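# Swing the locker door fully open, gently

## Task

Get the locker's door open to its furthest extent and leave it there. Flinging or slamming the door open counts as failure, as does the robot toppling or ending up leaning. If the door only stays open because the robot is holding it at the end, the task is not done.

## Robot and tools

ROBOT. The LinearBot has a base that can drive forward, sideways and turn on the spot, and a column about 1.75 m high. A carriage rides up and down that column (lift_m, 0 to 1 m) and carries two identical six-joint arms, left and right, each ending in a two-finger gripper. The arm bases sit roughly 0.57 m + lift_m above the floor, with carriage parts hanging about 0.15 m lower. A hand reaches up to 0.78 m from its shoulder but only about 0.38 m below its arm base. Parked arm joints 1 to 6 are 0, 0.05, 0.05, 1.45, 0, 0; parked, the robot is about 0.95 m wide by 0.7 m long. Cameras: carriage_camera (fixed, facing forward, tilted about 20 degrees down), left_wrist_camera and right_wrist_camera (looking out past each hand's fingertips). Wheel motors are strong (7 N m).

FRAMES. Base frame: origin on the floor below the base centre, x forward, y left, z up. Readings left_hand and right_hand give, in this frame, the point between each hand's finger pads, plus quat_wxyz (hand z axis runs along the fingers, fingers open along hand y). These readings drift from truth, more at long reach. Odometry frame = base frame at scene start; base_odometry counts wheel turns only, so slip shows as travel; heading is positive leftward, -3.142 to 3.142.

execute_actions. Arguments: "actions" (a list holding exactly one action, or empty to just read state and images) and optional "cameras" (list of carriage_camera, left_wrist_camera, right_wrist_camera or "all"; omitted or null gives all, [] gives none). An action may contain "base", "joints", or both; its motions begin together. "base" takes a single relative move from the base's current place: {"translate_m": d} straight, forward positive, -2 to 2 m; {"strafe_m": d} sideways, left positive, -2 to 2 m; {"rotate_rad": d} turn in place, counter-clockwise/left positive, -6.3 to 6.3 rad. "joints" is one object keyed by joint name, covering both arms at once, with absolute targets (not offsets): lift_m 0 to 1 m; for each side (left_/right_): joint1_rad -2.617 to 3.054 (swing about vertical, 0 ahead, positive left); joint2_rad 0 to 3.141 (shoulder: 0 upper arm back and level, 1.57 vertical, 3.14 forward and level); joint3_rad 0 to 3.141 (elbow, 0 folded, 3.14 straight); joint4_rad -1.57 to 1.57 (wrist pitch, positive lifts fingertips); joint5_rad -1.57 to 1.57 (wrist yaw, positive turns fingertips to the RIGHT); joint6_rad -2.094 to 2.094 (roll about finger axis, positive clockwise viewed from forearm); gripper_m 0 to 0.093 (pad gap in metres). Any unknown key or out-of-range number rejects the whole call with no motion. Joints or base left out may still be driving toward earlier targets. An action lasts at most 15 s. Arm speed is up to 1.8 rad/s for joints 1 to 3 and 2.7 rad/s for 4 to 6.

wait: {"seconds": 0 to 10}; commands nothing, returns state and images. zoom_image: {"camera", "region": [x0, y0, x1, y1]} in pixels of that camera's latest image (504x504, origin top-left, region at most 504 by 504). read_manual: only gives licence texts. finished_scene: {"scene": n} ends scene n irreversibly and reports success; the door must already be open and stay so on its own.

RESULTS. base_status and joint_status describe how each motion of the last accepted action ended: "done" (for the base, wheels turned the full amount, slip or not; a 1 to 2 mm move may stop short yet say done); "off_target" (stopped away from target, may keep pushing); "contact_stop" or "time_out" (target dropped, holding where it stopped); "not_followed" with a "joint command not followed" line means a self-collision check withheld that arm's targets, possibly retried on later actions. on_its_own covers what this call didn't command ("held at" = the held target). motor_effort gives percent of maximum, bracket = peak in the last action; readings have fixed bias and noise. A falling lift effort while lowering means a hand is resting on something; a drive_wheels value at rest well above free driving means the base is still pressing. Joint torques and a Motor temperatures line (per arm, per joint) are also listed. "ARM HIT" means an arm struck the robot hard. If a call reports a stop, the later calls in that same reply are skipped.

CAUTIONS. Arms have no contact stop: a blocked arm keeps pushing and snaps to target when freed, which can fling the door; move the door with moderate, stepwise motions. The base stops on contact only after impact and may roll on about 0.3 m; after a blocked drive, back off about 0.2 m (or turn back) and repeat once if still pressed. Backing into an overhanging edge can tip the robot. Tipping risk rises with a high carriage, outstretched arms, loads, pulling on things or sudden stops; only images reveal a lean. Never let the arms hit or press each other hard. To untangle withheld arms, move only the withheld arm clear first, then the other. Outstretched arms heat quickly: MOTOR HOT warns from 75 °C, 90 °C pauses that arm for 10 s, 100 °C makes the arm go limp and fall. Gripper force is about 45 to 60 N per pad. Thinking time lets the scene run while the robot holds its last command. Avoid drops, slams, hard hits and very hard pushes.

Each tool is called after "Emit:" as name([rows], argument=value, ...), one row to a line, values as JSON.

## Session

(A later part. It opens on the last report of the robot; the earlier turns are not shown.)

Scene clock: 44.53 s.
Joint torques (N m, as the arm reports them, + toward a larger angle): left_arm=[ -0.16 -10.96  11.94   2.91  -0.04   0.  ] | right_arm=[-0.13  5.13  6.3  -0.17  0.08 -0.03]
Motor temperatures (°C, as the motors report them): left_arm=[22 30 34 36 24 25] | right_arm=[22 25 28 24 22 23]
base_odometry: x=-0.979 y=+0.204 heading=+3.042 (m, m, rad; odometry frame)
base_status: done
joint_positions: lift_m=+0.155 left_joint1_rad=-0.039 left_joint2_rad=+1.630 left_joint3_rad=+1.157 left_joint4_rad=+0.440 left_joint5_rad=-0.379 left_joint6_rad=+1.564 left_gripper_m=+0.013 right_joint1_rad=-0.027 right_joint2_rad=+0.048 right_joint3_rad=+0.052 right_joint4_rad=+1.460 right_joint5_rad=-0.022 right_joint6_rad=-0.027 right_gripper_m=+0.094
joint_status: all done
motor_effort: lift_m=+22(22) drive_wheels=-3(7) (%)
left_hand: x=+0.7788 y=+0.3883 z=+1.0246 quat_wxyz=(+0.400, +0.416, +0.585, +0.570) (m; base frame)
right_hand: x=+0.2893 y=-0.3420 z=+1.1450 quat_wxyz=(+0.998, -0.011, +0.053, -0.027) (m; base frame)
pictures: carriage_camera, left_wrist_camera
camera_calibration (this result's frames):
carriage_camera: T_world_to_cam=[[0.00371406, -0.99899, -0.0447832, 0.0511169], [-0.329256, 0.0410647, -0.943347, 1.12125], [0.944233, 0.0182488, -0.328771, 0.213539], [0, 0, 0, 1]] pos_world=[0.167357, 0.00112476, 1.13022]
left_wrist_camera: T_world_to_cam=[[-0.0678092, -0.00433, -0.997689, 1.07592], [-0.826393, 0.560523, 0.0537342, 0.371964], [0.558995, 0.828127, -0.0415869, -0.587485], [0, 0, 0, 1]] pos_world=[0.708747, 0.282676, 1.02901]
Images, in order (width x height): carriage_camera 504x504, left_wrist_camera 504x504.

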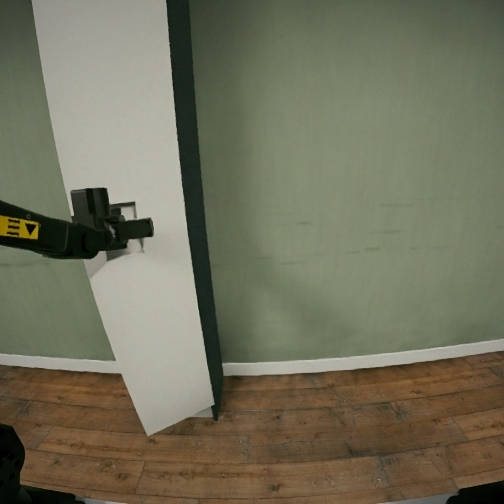

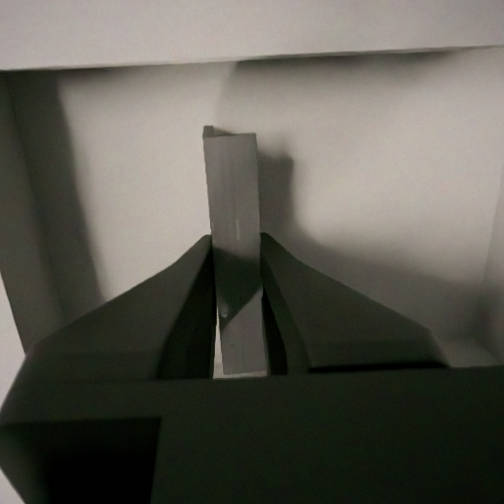

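Emit:
execute_actions([
  {"base": {"strafe_m": -0.10}, "joints": {"left_joint5_rad": -0.8}},
], cameras=["left_wrist_camera", "carriage_camera"])

Scene clock: 46.67 s.
Joint torques (N m, as the arm reports them, + toward a larger angle): left_arm=[ -0.23 -10.87  11.79   2.93   0.22   0.17] | right_arm=[-0.09  5.14  6.28 -0.19  0.05 -0.05]
Motor temperatures (°C, as the motors report them): left_arm=[22 31 34 36 24 25] | right_arm=[22 25 28 24 22 23]
base_odometry: x=-0.969 y=+0.303 heading=+3.042 (m, m, rad; odometry frame)
base_status: done
joint_positions: lift_m=+0.155 left_joint1_rad=-0.038 left_joint2_rad=+1.630 left_joint3_rad=+1.157 left_joint4_rad=+0.424 left_joint5_rad=-0.833 left_joint6_rad=+1.548 left_gripper_m=+0.013 right_joint1_rad=-0.027 right_joint2_rad=+0.048 right_joint3_rad=+0.052 right_joint4_rad=+1.460 right_joint5_rad=-0.022 right_joint6_rad=-0.027 right_gripper_m=+0.094
joint_status: left_joint5_rad off_target (ended at -0.833, target -0.800)
motor_effort: lift_m=+22(22) drive_wheels=-3(10) (%)
left_hand: x=+0.7370 y=+0.4541 z=+1.0229 quat_wxyz=(+0.258, +0.276, +0.663, +0.646) (m; base frame)
right_hand: x=+0.2893 y=-0.3420 z=+1.1450 quat_wxyz=(+0.998, -0.011, +0.053, -0.027) (m; base frame)
pictures: carriage_camera, left_wrist_camera
camera_calibration (this result's frames):
carriage_camera: T_world_to_cam=[[0.00371406, -0.99899, -0.0447832, 0.0511169], [-0.329256, 0.0410647, -0.943347, 1.12125], [0.944233, 0.0182488, -0.328771, 0.213539], [0, 0, 0, 1]] pos_world=[0.167357, 0.00112476, 1.13022]
left_wrist_camera: T_world_to_cam=[[-0.0672601, -0.0292161, -0.997308, 1.08222], [-0.988197, 0.139838, 0.0625491, 0.601931], [0.137634, 0.989743, -0.0382768, -0.384948], [0, 0, 0, 1]] pos_world=[0.720598, 0.328446, 1.02692]
Images, in order (width x height): carriage_camera 504x504, left_wrist_camera 504x504.

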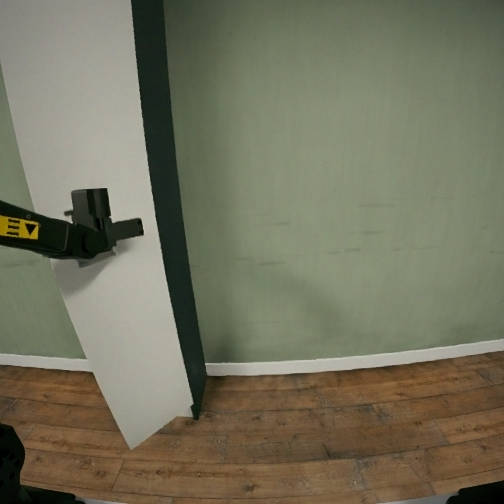

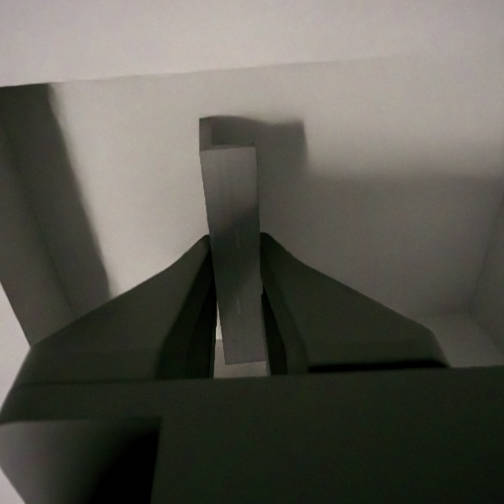

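Emit:
execute_actions([
  {"base": {"strafe_m": -0.11}, "joints": {"left_joint5_rad": -1.13}},
], cameras=["left_wrist_camera", "carriage_camera"])

Scene clock: 48.67 s.
Joint torques (N m, as the arm reports them, + toward a larger angle): left_arm=[ -0.19 -10.7   11.64   2.88   0.14   0.56] | right_arm=[-0.06  5.15  6.27 -0.17  0.06 -0.05]
Motor temperatures (°C, as the motors report them): left_arm=[22 31 34 36 24 25] | right_arm=[22 25 28 24 22 23]
base_odometry: x=-0.958 y=+0.413 heading=+3.042 (m, m, rad; odometry frame)
base_status: done
joint_positions: lift_m=+0.155 left_joint1_rad=-0.039 left_joint2_rad=+1.630 left_joint3_rad=+1.157 left_joint4_rad=+0.409 left_joint5_rad=-1.154 left_joint6_rad=+1.510 left_gripper_m=+0.013 right_joint1_rad=-0.027 right_joint2_rad=+0.048 right_joint3_rad=+0.052 right_joint4_rad=+1.460 right_joint5_rad=-0.022 right_joint6_rad=-0.027 right_gripper_m=+0.094
joint_status: left_joint5_rad off_target (ended at -1.154, target -1.130)
motor_effort: lift_m=+21(21) drive_wheels=-2(10) (%)
left_hand: x=+0.6921 y=+0.4857 z=+1.0230 quat_wxyz=(+0.158, +0.161, +0.698, +0.680) (m; base frame)
right_hand: x=+0.2893 y=-0.3420 z=+1.1450 quat_wxyz=(+0.998, -0.011, +0.053, -0.027) (m; base frame)
pictures: carriage_camera, left_wrist_camera
camera_calibration (this result's frames):
carriage_camera: T_world_to_cam=[[0.00371406, -0.99899, -0.0447832, 0.0511169], [-0.329256, 0.0410647, -0.943347, 1.12125], [0.944233, 0.0182488, -0.328771, 0.213539], [0, 0, 0, 1]] pos_world=[0.167357, 0.00112476, 1.13022]
left_wrist_camera: T_world_to_cam=[[-0.0368248, -0.0496536, -0.998087, 1.06992], [-0.982787, -0.179137, 0.0451721, 0.722149], [-0.181037, 0.98257, -0.0422022, -0.18192], [0, 0, 0, 1]] pos_world=[0.716184, 0.361238, 1.02758]
Images, in order (width x height): carriage_camera 504x504, left_wrist_camera 504x504.

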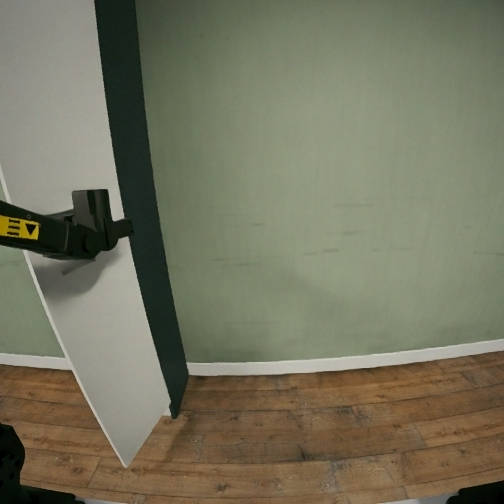

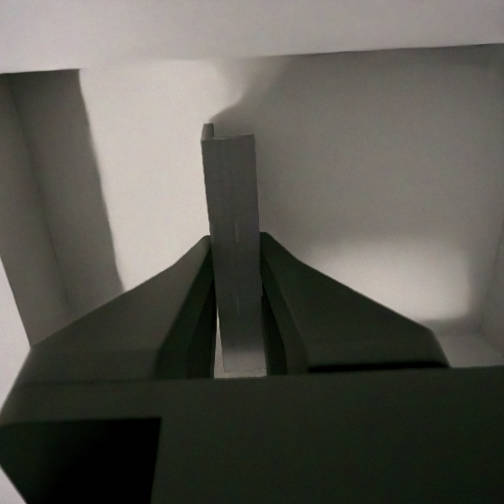

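Emit:
execute_actions([
  {"base": {"translate_m": 0.04}, "joints": {"left_joint5_rad": -1.4, "lift_m": 0.142}},
], cameras=[])

Emit:
execute_actions([
  {"base": {"strafe_m": -0.10}},
], cameras=["left_wrist_camera", "carriage_camera"])

Scene clock: 51.17 s.
Joint torques (N m, as the arm reports them, + toward a larger angle): left_arm=[  0.71 -10.14  11.03   2.36   0.01   0.24] | right_arm=[-0.1   5.11  6.25 -0.17  0.06 -0.04]
Motor temperatures (°C, as the motors report them): left_arm=[22 32 35 36 24 25] | right_arm=[22 25 28 24 22 23]
base_odometry: x=-0.998 y=+0.417 heading=+3.042 (m, m, rad; odometry frame)
base_status: done
joint_positions: lift_m=+0.142 left_joint1_rad=-0.048 left_joint2_rad=+1.625 left_joint3_rad=+1.163 left_joint4_rad=+0.437 left_joint5_rad=-1.409 left_joint6_rad=+1.541 left_gripper_m=+0.012 right_joint1_rad=-0.027 right_joint2_rad=+0.048 right_joint3_rad=+0.052 right_joint4_rad=+1.460 right_joint5_rad=-0.022 right_joint6_rad=-0.027 right_gripper_m=+0.094
joint_status: all done
motor_effort: lift_m=+23(23) drive_wheels=+3(10) (%)
left_hand: x=+0.6519 y=+0.4959 z=+1.0196 quat_wxyz=(+0.076, +0.072, +0.705, +0.702) (m; base frame)
right_hand: x=+0.2893 y=-0.3420 z=+1.1320 quat_wxyz=(+0.998, -0.011, +0.053, -0.027) (m; base frame)
pictures: none
No camera images: the call's "cameras" was empty. Leave "cameras" out to get every camera's image.

Scene clock: 52.77 s.
Joint torques (N m, as the arm reports them, + toward a larger angle): left_arm=[ -1.65 -10.1   10.95   2.38   0.13   0.34] | right_arm=[-0.14  5.15  6.24 -0.19  0.05 -0.05]
Motor temperatures (°C, as the motors report them): left_arm=[22 32 35 36 24 25] | right_arm=[22 25 28 24 22 23]
base_odometry: x=-0.988 y=+0.517 heading=+3.042 (m, m, rad; odometry frame)
base_status: done
joint_positions: lift_m=+0.142 left_joint1_rad=-0.023 left_joint2_rad=+1.625 left_joint3_rad=+1.163 left_joint4_rad=+0.436 left_joint5_rad=-1.421 left_joint6_rad=+1.531 left_gripper_m=+0.012 right_joint1_rad=-0.027 right_joint2_rad=+0.048 right_joint3_rad=+0.052 right_joint4_rad=+1.460 right_joint5_rad=-0.022 right_joint6_rad=-0.027 right_gripper_m=+0.094
joint_status: not commanded
motor_effort: lift_m=+22(23) drive_wheels=-3(8) (%)
left_hand: x=+0.6459 y=+0.5062 z=+1.0196 quat_wxyz=(+0.066, +0.056, +0.706, +0.703) (m; base frame)
right_hand: x=+0.2892 y=-0.3419 z=+1.1321 quat_wxyz=(+0.998, -0.011, +0.053, -0.027) (m; base frame)
pictures: carriage_camera, left_wrist_camera
camera_calibration (this result's frames):
carriage_camera: T_world_to_cam=[[0.00371406, -0.99899, -0.0447832, 0.0505346], [-0.329256, 0.0410647, -0.943347, 1.10898], [0.944233, 0.0182488, -0.328771, 0.209264], [0, 0, 0, 1]] pos_world=[0.167357, 0.00112476, 1.11722]
left_wrist_camera: T_world_to_cam=[[-0.00598538, -0.0382123, -0.999252, 1.04126], [-0.894754, -0.445997, 0.0224148, 0.78198], [-0.44652, 0.894218, -0.0315212, -0.00526434], [0, 0, 0, 1]] pos_world=[0.703561, 0.393257, 1.02278]
Images, in order (width x height): carriage_camera 504x504, left_wrist_camera 504x504.

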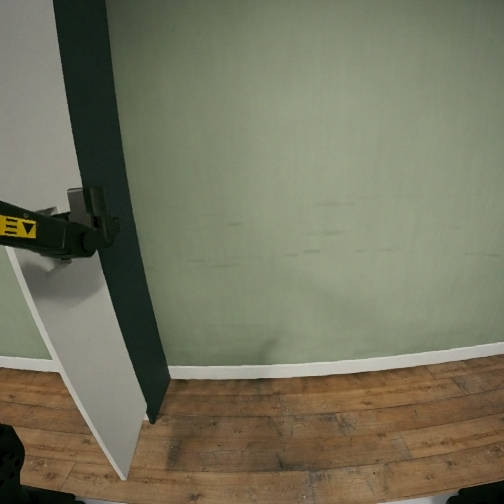

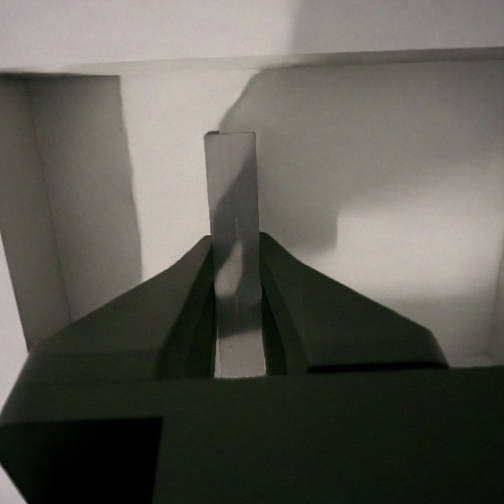

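Emit:
execute_actions([
  {"base": {"translate_m": 0.045}, "joints": {"left_joint5_rad": -1.56}},
], cameras=[])

Emit:
execute_actions([
  {"base": {"strafe_m": -0.075}},
], cameras=["left_wrist_camera", "carriage_camera"])

Scene clock: 55.03 s.
Joint torques (N m, as the arm reports them, + toward a larger angle): left_arm=[-3.19 -4.92 11.87  2.55  0.11  0.2 ] | right_arm=[-0.07  5.16  6.29 -0.16  0.04 -0.03]
Motor temperatures (°C, as the motors report them): left_arm=[22 32 35 36 24 25] | right_arm=[22 25 28 24 22 23]
base_odometry: x=-1.033 y=+0.521 heading=+3.042 (m, m, rad; odometry frame)
base_status: done
joint_positions: lift_m=+0.142 left_joint1_rad=-0.006 left_joint2_rad=+1.567 left_joint3_rad=+1.151 left_joint4_rad=+0.408 left_joint5_rad=-1.579 left_joint6_rad=+1.546 left_gripper_m=+0.012 right_joint1_rad=-0.027 right_joint2_rad=+0.048 right_joint3_rad=+0.052 right_joint4_rad=+1.459 right_joint5_rad=-0.022 right_joint6_rad=-0.027 right_gripper_m=+0.094
joint_status: all done
motor_effort: lift_m=+23(22) drive_wheels=+5(7) (%)
left_hand: x=+0.6030 y=+0.5148 z=+1.0330 quat_wxyz=(+0.005, -0.006, +0.707, +0.707) (m; base frame)
right_hand: x=+0.2896 y=-0.3420 z=+1.1320 quat_wxyz=(+0.998, -0.011, +0.054, -0.027) (m; base frame)
pictures: none
No camera images: the call's "cameras" was empty. Leave "cameras" out to get every camera's image.

Scene clock: 56.43 s.
Joint torques (N m, as the arm reports them, + toward a larger angle): left_arm=[-1.38 -9.13 11.88  2.07 -0.5   0.2 ] | right_arm=[-0.04  5.12  6.27 -0.17  0.06 -0.05]
Motor temperatures (°C, as the motors report them): left_arm=[22 32 36 35 24 25] | right_arm=[22 25 28 24 22 23]
base_odometry: x=-1.025 y=+0.596 heading=+3.042 (m, m, rad; odometry frame)
base_status: done
joint_positions: lift_m=+0.142 left_joint1_rad=-0.026 left_joint2_rad=+1.615 left_joint3_rad=+1.151 left_joint4_rad=+0.458 left_joint5_rad=-1.510 left_joint6_rad=+1.546 left_gripper_m=+0.012 right_joint1_rad=-0.027 right_joint2_rad=+0.048 right_joint3_rad=+0.052 right_joint4_rad=+1.459 right_joint5_rad=-0.022 right_joint6_rad=-0.027 right_gripper_m=+0.094
joint_status: not commanded
motor_effort: lift_m=+23(22) drive_wheels=+1(13) (%)
left_hand: x=+0.6282 y=+0.5073 z=+1.0211 quat_wxyz=(+0.037, +0.024, +0.707, +0.706) (m; base frame)
right_hand: x=+0.2895 y=-0.3420 z=+1.1320 quat_wxyz=(+0.998, -0.011, +0.054, -0.027) (m; base frame)
pictures: carriage_camera, left_wrist_camera
camera_calibration (this result's frames):
carriage_camera: T_world_to_cam=[[0.00371406, -0.99899, -0.0447832, 0.0505341], [-0.329256, 0.0410647, -0.943347, 1.10897], [0.944233, 0.0182488, -0.328771, 0.20926], [0, 0, 0, 1]] pos_world=[0.167357, 0.00112476, 1.11721]
left_wrist_camera: T_world_to_cam=[[0.0015532, -0.0354979, -0.999369, 1.03676], [-0.852733, -0.522064, 0.0172186, 0.784026], [-0.522345, 0.852167, -0.0310811, 0.0544212], [0, 0, 0, 1]] pos_world=[0.695381, 0.399738, 1.0243]
Images, in order (width x height): carriage_camera 504x504, left_wrist_camera 504x504.

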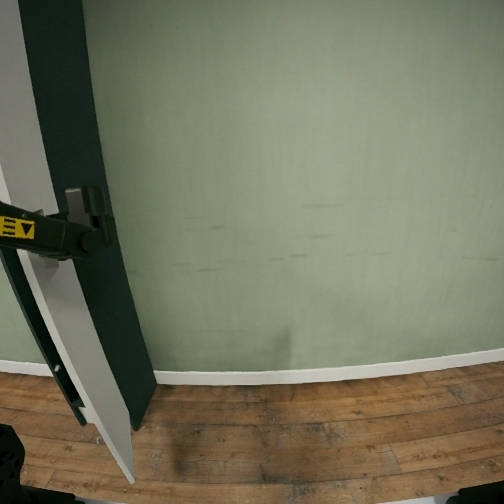

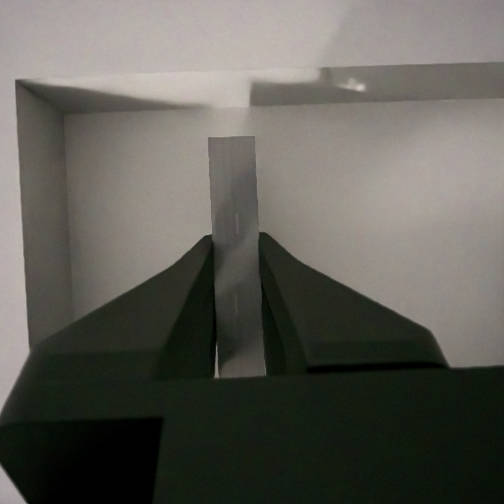

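Emit:
execute_actions(actions="[{\"base\": {\"strafe_m\": -0.—06}, \"joints\": {\"left_gripper_m\": 0.045}}]", cameras=["left_wrist_camera", "carriage_camera"])


Emit:
execute_actions([
  {"base": {"strafe_m": -0.06}, "joints": {"left_gripper_m": 0.045}},
], cameras=["left_wrist_camera", "carriage_camera"])

Scene clock: 58.93 s.
Joint torques (N m, as the arm reports them, + toward a larger angle): left_arm=[-0.71 -8.76  9.83  1.8  -0.13  0.03] | right_arm=[-0.12  5.13  6.27 -0.17  0.06 -0.04]
Motor temperatures (°C, as the motors report them): left_arm=[22 32 36 35 24 25] | right_arm=[22 25 28 24 22 23]
base_odometry: x=-1.020 y=+0.656 heading=+3.042 (m, m, rad; odometry frame)
base_status: done
joint_positions: lift_m=+0.142 left_joint1_rad=-0.033 left_joint2_rad=+1.611 left_joint3_rad=+1.178 left_joint4_rad=+0.476 left_joint5_rad=-1.547 left_joint6_rad=+1.562 left_gripper_m=+0.045 right_joint1_rad=-0.027 right_joint2_rad=+0.048 right_joint3_rad=+0.052 right_joint4_rad=+1.459 right_joint5_rad=-0.022 right_joint6_rad=-0.027 right_gripper_m=+0.094
joint_status: all done
motor_effort: lift_m=+22(21) drive_wheels=-2(11) (%)
left_hand: x=+0.6236 y=+0.5050 z=+1.0329 quat_wxyz=(+0.038, +0.002, +0.707, +0.706) (m; base frame)
right_hand: x=+0.2894 y=-0.3420 z=+1.1320 quat_wxyz=(+0.998, -0.011, +0.054, -0.027) (m; base frame)
pictures: carriage_camera, left_wrist_camera
camera_calibration (this result's frames):
carriage_camera: T_world_to_cam=[[0.00371406, -0.99899, -0.0447832, 0.0505341], [-0.329256, 0.0410647, -0.943347, 1.10897], [0.944233, 0.0182488, -0.328771, 0.20926], [0, 0, 0, 1]] pos_world=[0.167357, 0.00112476, 1.11721]
left_wrist_camera: T_world_to_cam=[[0.0365321, -0.035938, -0.998686, 1.02616], [-0.836925, -0.547209, -0.0109234, 0.81066], [-0.546097, 0.836224, -0.0500681, 0.0967343], [0, 0, 0, 1]] pos_world=[0.6938, 0.399587, 1.03851]
Images, in order (width x height): carriage_camera 504x504, left_wrist_camera 504x504.

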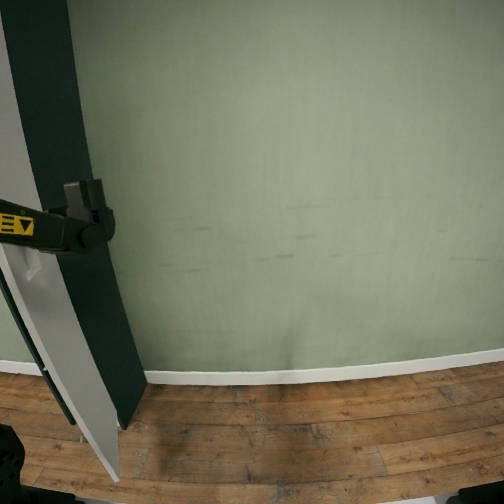

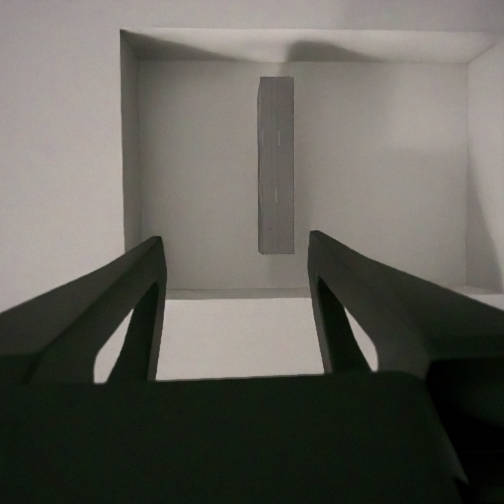

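Emit:
execute_actions([
  {"joints": {"left_joint1_rad": -0.3, "left_joint2_rad": 0.6, "left_joint3_rad": 0.3, "left_joint4_rad": 1.3, "left_joint5_rad": 0.0, "left_joint6_rad": 0.0, "left_gripper_m": 0.0}},
], cameras=[])

Emit:
execute_actions([
  {"base": {"strafe_m": 0.30}, "joints": {"left_joint1_rad": 0.0}},
], cameras=["carriage_camera"])

Scene clock: 62.67 s.
Joint torques (N m, as the arm reports them, + toward a larger angle): left_arm=[-0.59  0.52  5.5   0.84  0.07 -0.03] | right_arm=[-0.12  5.19  6.3  -0.17  0.07 -0.04]
Motor temperatures (°C, as the motors report them): left_arm=[22 32 36 34 24 25] | right_arm=[22 25 28 24 22 23]
base_odometry: x=-1.020 y=+0.656 heading=+3.042 (m, m, rad; odometry frame)
base_status: not commanded
joint_positions: lift_m=+0.142 left_joint1_rad=-0.295 left_joint2_rad=+0.612 left_joint3_rad=+0.328 left_joint4_rad=+1.306 left_joint5_rad=-0.011 left_joint6_rad=+0.007 left_gripper_m=+0.001 right_joint1_rad=-0.027 right_joint2_rad=+0.048 right_joint3_rad=+0.052 right_joint4_rad=+1.459 right_joint5_rad=-0.022 right_joint6_rad=-0.027 right_gripper_m=+0.094
joint_status: all done
motor_effort: lift_m=+22(23) drive_wheels=+1(3) (%)
left_hand: x=+0.4388 y=+0.2933 z=+1.1645 quat_wxyz=(+0.953, +0.035, +0.269, -0.137) (m; base frame)
right_hand: x=+0.2894 y=-0.3420 z=+1.1320 quat_wxyz=(+0.998, -0.011, +0.054, -0.027) (m; base frame)
pictures: none
No camera images: the call's "cameras" was empty. Leave "cameras" out to get every camera's image.

Scene clock: 65.20 s.
Joint torques (N m, as the arm reports them, + toward a larger angle): left_arm=[ 0.71  0.44  5.54  0.87  0.04 -0.03] | right_arm=[-0.09  5.14  6.23 -0.17  0.07 -0.04]
Motor temperatures (°C, as the motors report them): left_arm=[22 31 35 33 24 25] | right_arm=[22 25 28 24 22 23]
base_odometry: x=-1.050 y=+0.357 heading=+3.042 (m, m, rad; odometry frame)
base_status: done
joint_positions: lift_m=+0.142 left_joint1_rad=-0.008 left_joint2_rad=+0.612 left_joint3_rad=+0.328 left_joint4_rad=+1.305 left_joint5_rad=-0.008 left_joint6_rad=+0.007 left_gripper_m=+0.001 right_joint1_rad=-0.027 right_joint2_rad=+0.048 right_joint3_rad=+0.052 right_joint4_rad=+1.460 right_joint5_rad=-0.022 right_joint6_rad=-0.027 right_gripper_m=+0.094
joint_status: all done
motor_effort: lift_m=+22(23) drive_wheels=-2(17) (%)
left_hand: x=+0.4464 y=+0.3448 z=+1.1644 quat_wxyz=(+0.962, -0.002, +0.271, +0.000) (m; base frame)
right_hand: x=+0.2893 y=-0.3420 z=+1.1320 quat_wxyz=(+0.998, -0.011, +0.053, -0.027) (m; base frame)
pictures: carriage_camera
camera_calibration (this result's frames):
carriage_camera: T_world_to_cam=[[0.00371406, -0.99899, -0.0447832, 0.0505341], [-0.329256, 0.0410647, -0.943347, 1.10897], [0.944233, 0.0182488, -0.328771, 0.20926], [0, 0, 0, 1]] pos_world=[0.167357, 0.00112476, 1.11721]
Images, in order (width x height): carriage_camera 504x504.

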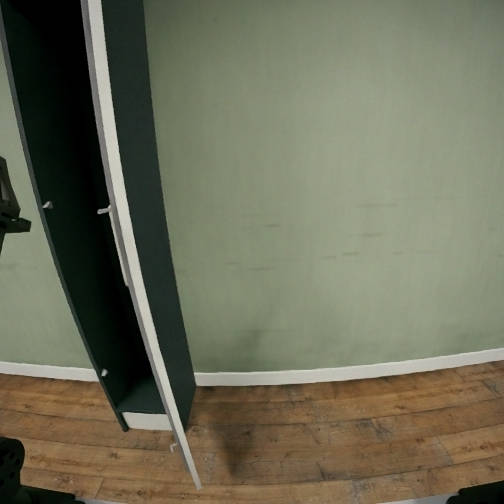

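Emit:
execute_actions([
  {"joints": {"lift_m": 0.36, "left_joint1_rad": 0.06, "left_joint2_rad": 1.0, "left_joint3_rad": 0.75, "left_joint4_rad": 0.25}},
], cameras=["carriage_camera", "left_wrist_camera"])

Scene clock: 67.47 s.
Joint torques (N m, as the arm reports them, + toward a larger angle): left_arm=[ 0.75 -1.7  10.43  2.25  0.04 -0.03] | right_arm=[-0.14  5.12  6.31 -0.18  0.06 -0.05]
Motor temperatures (°C, as the motors report them): left_arm=[22 31 35 32 24 25] | right_arm=[22 25 29 24 22 23]
base_odometry: x=-1.050 y=+0.357 heading=+3.042 (m, m, rad; odometry frame)
base_status: not commanded
joint_positions: lift_m=+0.360 left_joint1_rad=+0.051 left_joint2_rad=+0.989 left_joint3_rad=+0.731 left_joint4_rad=+0.272 left_joint5_rad=-0.008 left_joint6_rad=+0.007 left_gripper_m=+0.001 right_joint1_rad=-0.027 right_joint2_rad=+0.048 right_joint3_rad=+0.052 right_joint4_rad=+1.459 right_joint5_rad=-0.022 right_joint6_rad=-0.027 right_gripper_m=+0.094
joint_status: all done
motor_effort: lift_m=+24(28) drive_wheels=-2(2) (%)
left_hand: x=+0.6344 y=+0.3653 z=+1.2511 quat_wxyz=(+0.712, -0.018, +0.702, +0.023) (m; base frame)
right_hand: x=+0.2894 y=-0.3420 z=+1.3499 quat_wxyz=(+0.998, -0.011, +0.054, -0.027) (m; base frame)
pictures: carriage_camera, left_wrist_camera
camera_calibration (this result's frames):
carriage_camera: T_world_to_cam=[[0.00371406, -0.99899, -0.0447832, 0.0602899], [-0.329256, 0.0410647, -0.943347, 1.31447], [0.944233, 0.0182488, -0.328771, 0.280881], [0, 0, 0, 1]] pos_world=[0.167357, 0.00112476, 1.33505]
left_wrist_camera: T_world_to_cam=[[0.0241193, -0.999495, -0.0207007, 0.37492], [-0.583664, 0.00273262, -0.811991, 1.38632], [0.811637, 0.0316669, -0.583303, 0.330109], [0, 0, 0, 1]] pos_world=[0.532174, 0.360489, 1.326]
Images, in order (width x height): carriage_camera 504x504, left_wrist_camera 504x504.

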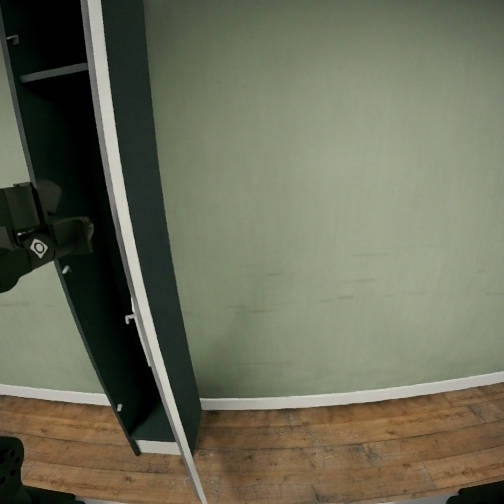

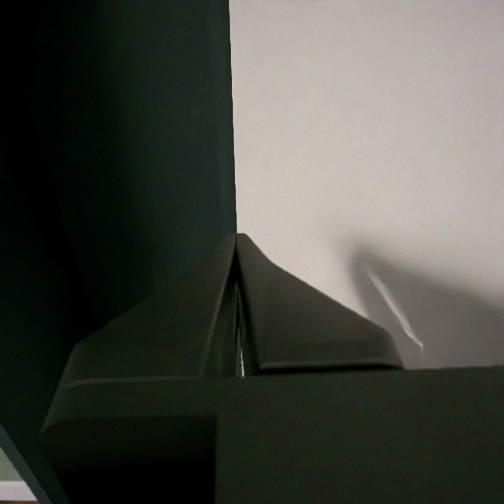

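Emit:
execute_actions([
  {"base": {"strafe_m": -0.17}},
], cameras=["carriage_camera", "left_wrist_camera"])

Scene clock: 69.70 s.
Joint torques (N m, as the arm reports them, + toward a larger angle): left_arm=[-0.98 -1.66 10.42  2.28  0.07  0.06] | right_arm=[-0.11  5.09  6.21 -0.17  0.06 -0.05]
Motor temperatures (°C, as the motors report them): left_arm=[22 31 36 32 24 25] | right_arm=[22 25 29 24 22 23]
base_odometry: x=-1.033 y=+0.526 heading=+3.042 (m, m, rad; odometry frame)
base_status: done
joint_positions: lift_m=+0.360 left_joint1_rad=+0.070 left_joint2_rad=+0.989 left_joint3_rad=+0.731 left_joint4_rad=+0.269 left_joint5_rad=-0.011 left_joint6_rad=-0.001 left_gripper_m=+0.001 right_joint1_rad=-0.027 right_joint2_rad=+0.048 right_joint3_rad=+0.052 right_joint4_rad=+1.459 right_joint5_rad=-0.022 right_joint6_rad=-0.027 right_gripper_m=+0.094
joint_status: not commanded
motor_effort: lift_m=+24(25) drive_wheels=-3(14) (%)
left_hand: x=+0.6339 y=+0.3731 z=+1.2503 quat_wxyz=(+0.710, -0.029, +0.703, +0.028) (m; base frame)
right_hand: x=+0.2894 y=-0.3420 z=+1.3499 quat_wxyz=(+0.998, -0.011, +0.054, -0.027) (m; base frame)
pictures: carriage_camera, left_wrist_camera
camera_calibration (this result's frames):
carriage_camera: T_world_to_cam=[[0.00371406, -0.99899, -0.0447832, 0.0602899], [-0.329256, 0.0410647, -0.943347, 1.31447], [0.944233, 0.0182488, -0.328771, 0.280881], [0, 0, 0, 1]] pos_world=[0.167357, 0.00112476, 1.33505]
left_wrist_camera: T_world_to_cam=[[0.046843, -0.998828, -0.0121886, 0.357446], [-0.585795, -0.0175849, -0.810268, 1.3921], [0.809104, 0.0450954, -0.585932, 0.329659], [0, 0, 0, 1]] pos_world=[0.532013, 0.36664, 1.32549]
Images, in order (width x height): carriage_camera 504x504, left_wrist_camera 504x504.

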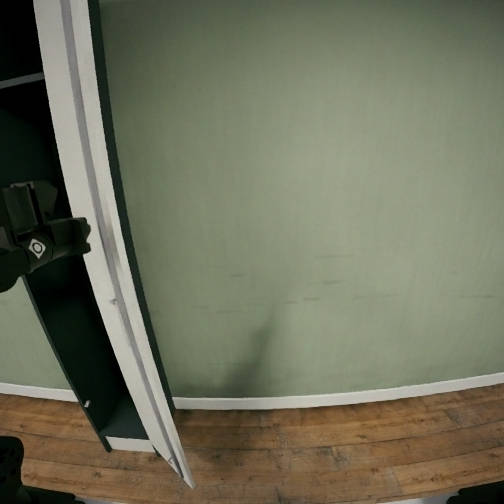

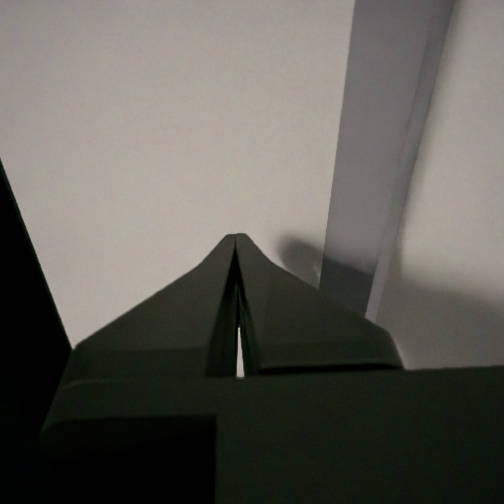

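Emit:
execute_actions([
  {"base": {"translate_m": 0.08}},
], cameras=["carriage_camera", "left_wrist_camera"])

Scene clock: 71.40 s.
Joint torques (N m, as the arm reports them, + toward a larger angle): left_arm=[-1.   -1.74 10.38  2.36  0.09  0.04] | right_arm=[-0.06  5.15  6.29 -0.16  0.05 -0.04]
Motor temperatures (°C, as the motors report them): left_arm=[22 30 36 33 24 25] | right_arm=[22 25 29 24 22 23]
base_odometry: x=-1.113 y=+0.534 heading=+3.042 (m, m, rad; odometry frame)
base_status: done
joint_positions: lift_m=+0.360 left_joint1_rad=+0.070 left_joint2_rad=+0.989 left_joint3_rad=+0.731 left_joint4_rad=+0.263 left_joint5_rad=-0.013 left_joint6_rad=-0.001 left_gripper_m=+0.001 right_joint1_rad=-0.027 right_joint2_rad=+0.048 right_joint3_rad=+0.052 right_joint4_rad=+1.459 right_joint5_rad=-0.022 right_joint6_rad=-0.027 right_gripper_m=+0.094
joint_status: not commanded
motor_effort: lift_m=+24(24) drive_wheels=+3(14) (%)
left_hand: x=+0.6339 y=+0.3734 z=+1.2489 quat_wxyz=(+0.708, -0.030, +0.705, +0.029) (m; base frame)
right_hand: x=+0.2895 y=-0.3420 z=+1.3499 quat_wxyz=(+0.998, -0.011, +0.054, -0.027) (m; base frame)
pictures: carriage_camera, left_wrist_camera
camera_calibration (this result's frames):
carriage_camera: T_world_to_cam=[[0.00371406, -0.99899, -0.0447832, 0.0602899], [-0.329256, 0.0410647, -0.943347, 1.31447], [0.944233, 0.0182488, -0.328771, 0.280881], [0, 0, 0, 1]] pos_world=[0.167357, 0.00112476, 1.33505]
left_wrist_camera: T_world_to_cam=[[0.0482978, -0.99876, -0.0120483, 0.356568], [-0.590382, -0.0188157, -0.806904, 1.39012], [0.805677, 0.0460848, -0.590559, 0.336414], [0, 0, 0, 1]] pos_world=[0.532443, 0.366779, 1.32467]
Images, in order (width x height): carriage_camera 504x504, left_wrist_camera 504x504.

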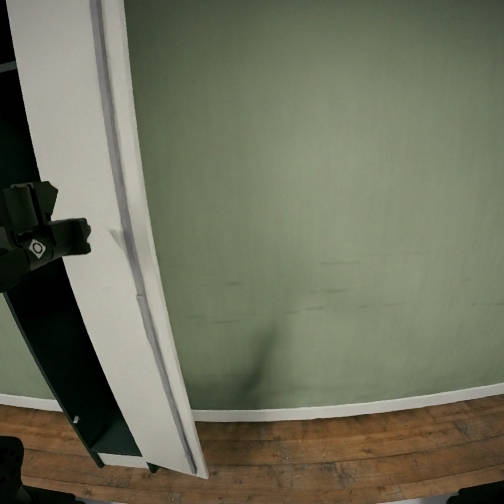

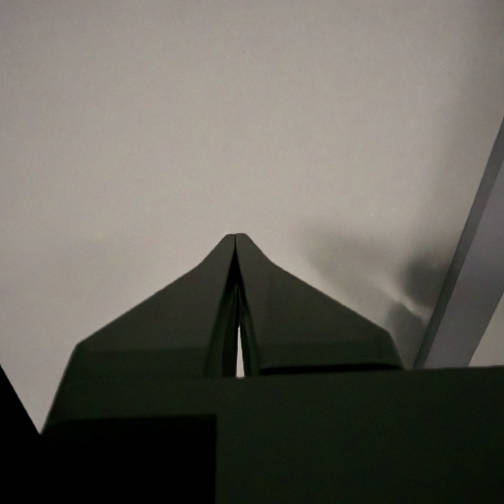

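Emit:
execute_actions([
  {"base": {"translate_m": 0.045}},
], cameras=["carriage_camera"])

Scene clock: 72.67 s.
Joint torques (N m, as the arm reports them, + toward a larger angle): left_arm=[-0.97 -1.59 10.48  2.4   0.03  0.05] | right_arm=[-0.06  5.15  6.28 -0.17  0.04 -0.05]
Motor temperatures (°C, as the motors report them): left_arm=[22 30 36 33 24 25] | right_arm=[22 25 29 24 22 23]
base_odometry: x=-1.157 y=+0.539 heading=+3.041 (m, m, rad; odometry frame)
base_status: done
joint_positions: lift_m=+0.360 left_joint1_rad=+0.070 left_joint2_rad=+0.988 left_joint3_rad=+0.731 left_joint4_rad=+0.260 left_joint5_rad=-0.008 left_joint6_rad=-0.001 left_gripper_m=+0.001 right_joint1_rad=-0.027 right_joint2_rad=+0.048 right_joint3_rad=+0.052 right_joint4_rad=+1.459 right_joint5_rad=-0.022 right_joint6_rad=-0.027 right_gripper_m=+0.094
joint_status: not commanded
motor_effort: lift_m=+23(23) drive_wheels=+3(10) (%)
left_hand: x=+0.6338 y=+0.3724 z=+1.2484 quat_wxyz=(+0.707, -0.028, +0.706, +0.027) (m; base frame)
right_hand: x=+0.2896 y=-0.3420 z=+1.3498 quat_wxyz=(+0.998, -0.011, +0.054, -0.027) (m; base frame)
pictures: carriage_camera
camera_calibration (this result's frames):
carriage_camera: T_world_to_cam=[[0.00371406, -0.99899, -0.0447832, 0.0602899], [-0.329256, 0.0410647, -0.943347, 1.31447], [0.944233, 0.0182488, -0.328771, 0.280881], [0, 0, 0, 1]] pos_world=[0.167357, 0.00112476, 1.33505]
Images, in order (width x height): carriage_camera 504x504.

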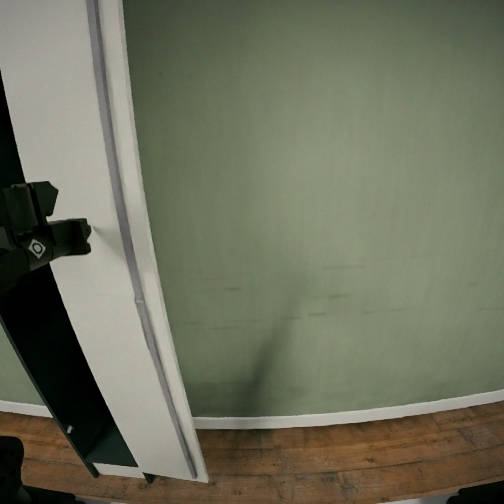

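No hard stop yet; push a bit further.

Emit:
execute_actions([
  {"base": {"translate_m": 0.03}},
], cameras=["carriage_camera"])

Scene clock: 74.20 s.
Joint torques (N m, as the arm reports them, + toward a larger angle): left_arm=[-0.99  5.51 10.38  3.71  0.07  0.05] | right_arm=[-0.09  5.2   6.19 -0.18  0.06 -0.03]
Motor temperatures (°C, as the motors report them): left_arm=[22 30 36 33 24 25] | right_arm=[22 26 29 24 22 23]
base_odometry: x=-1.187 y=+0.542 heading=+3.041 (m, m, rad; odometry frame)
base_status: translate_m contact_stop (by the wheels' count: +0.029 of +0.030)
joint_positions: lift_m=+0.360 left_joint1_rad=+0.070 left_joint2_rad=+0.906 left_joint3_rad=+0.731 left_joint4_rad=+0.139 left_joint5_rad=-0.013 left_joint6_rad=-0.001 left_gripper_m=+0.001 right_joint1_rad=-0.027 right_joint2_rad=+0.048 right_joint3_rad=+0.052 right_joint4_rad=+1.459 right_joint5_rad=-0.022 right_joint6_rad=-0.027 right_gripper_m=+0.094
joint_status: not commanded
motor_effort: lift_m=+24(24) drive_wheels=+7(14) (%)
left_hand: x=+0.6156 y=+0.3719 z=+1.2470 quat_wxyz=(+0.694, -0.030, +0.719, +0.028) (m; base frame)
right_hand: x=+0.2894 y=-0.3420 z=+1.3499 quat_wxyz=(+0.998, -0.011, +0.054, -0.027) (m; base frame)
pictures: carriage_camera
camera_calibration (this result's frames):
carriage_camera: T_world_to_cam=[[0.00371406, -0.99899, -0.0447832, 0.0602899], [-0.329256, 0.0410647, -0.943347, 1.31447], [0.944233, 0.0182488, -0.328771, 0.280881], [0, 0, 0, 1]] pos_world=[0.167357, 0.00112476, 1.33505]
Images, in order (width x height): carriage_camera 504x504.

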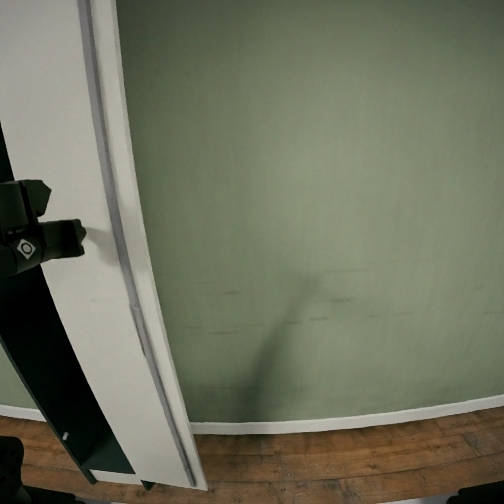

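The door hit its stop. Back off and verify it stays.

Emit:
execute_actions([
  {"base": {"translate_m": -0.12}},
], cameras=["carriage_camera", "left_wrist_camera"])

Scene clock: 76.23 s.
Joint torques (N m, as the arm reports them, + toward a larger angle): left_arm=[-0.98 -1.69 10.44  2.48  0.09  0.06] | right_arm=[-0.08  5.18  6.26 -0.18  0.07 -0.04]
Motor temperatures (°C, as the motors report them): left_arm=[22 30 36 34 24 25] | right_arm=[22 26 29 24 22 23]
base_odometry: x=-1.067 y=+0.530 heading=+3.041 (m, m, rad; odometry frame)
base_status: done
joint_positions: lift_m=+0.360 left_joint1_rad=+0.070 left_joint2_rad=+0.989 left_joint3_rad=+0.731 left_joint4_rad=+0.251 left_joint5_rad=-0.012 left_joint6_rad=-0.001 left_gripper_m=+0.001 right_joint1_rad=-0.027 right_joint2_rad=+0.048 right_joint3_rad=+0.052 right_joint4_rad=+1.460 right_joint5_rad=-0.022 right_joint6_rad=-0.027 right_gripper_m=+0.094
joint_status: not commanded
motor_effort: lift_m=+24(23) drive_wheels=+1(10) (%)
left_hand: x=+0.6339 y=+0.3731 z=+1.2460 quat_wxyz=(+0.704, -0.030, +0.709, +0.028) (m; base frame)
right_hand: x=+0.2892 y=-0.3420 z=+1.3499 quat_wxyz=(+0.998, -0.011, +0.053, -0.027) (m; base frame)
pictures: carriage_camera, left_wrist_camera
camera_calibration (this result's frames):
carriage_camera: T_world_to_cam=[[0.00371406, -0.99899, -0.0447832, 0.0602899], [-0.329256, 0.0410647, -0.943347, 1.31447], [0.944233, 0.0182488, -0.328771, 0.280881], [0, 0, 0, 1]] pos_world=[0.167357, 0.00112476, 1.33505]
left_wrist_camera: T_world_to_cam=[[0.0470142, -0.998825, -0.0117836, 0.356768], [-0.599881, -0.0187997, -0.799868, 1.38503], [0.798707, 0.0446739, -0.60006, 0.351478], [0, 0, 0, 1]] pos_world=[0.533354, 0.366685, 1.32296]
Images, in order (width x height): carriage_camera 504x504, left_wrist_camera 504x504.

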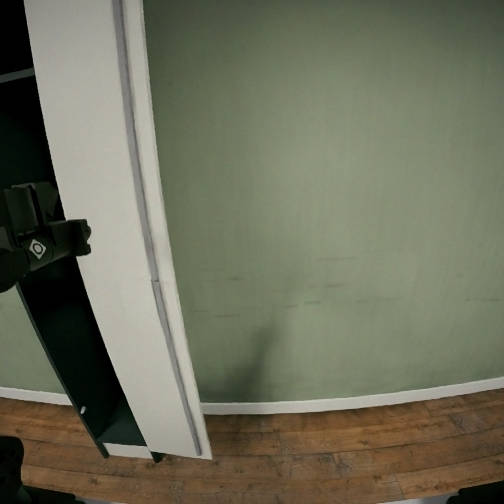

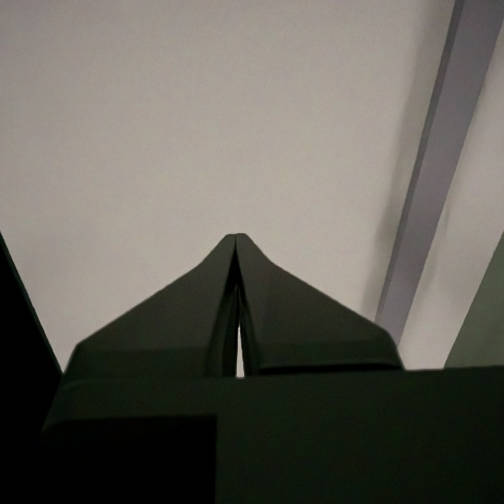

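Emit:
finished_scene(scene=1)

The scene is finished: the task was done.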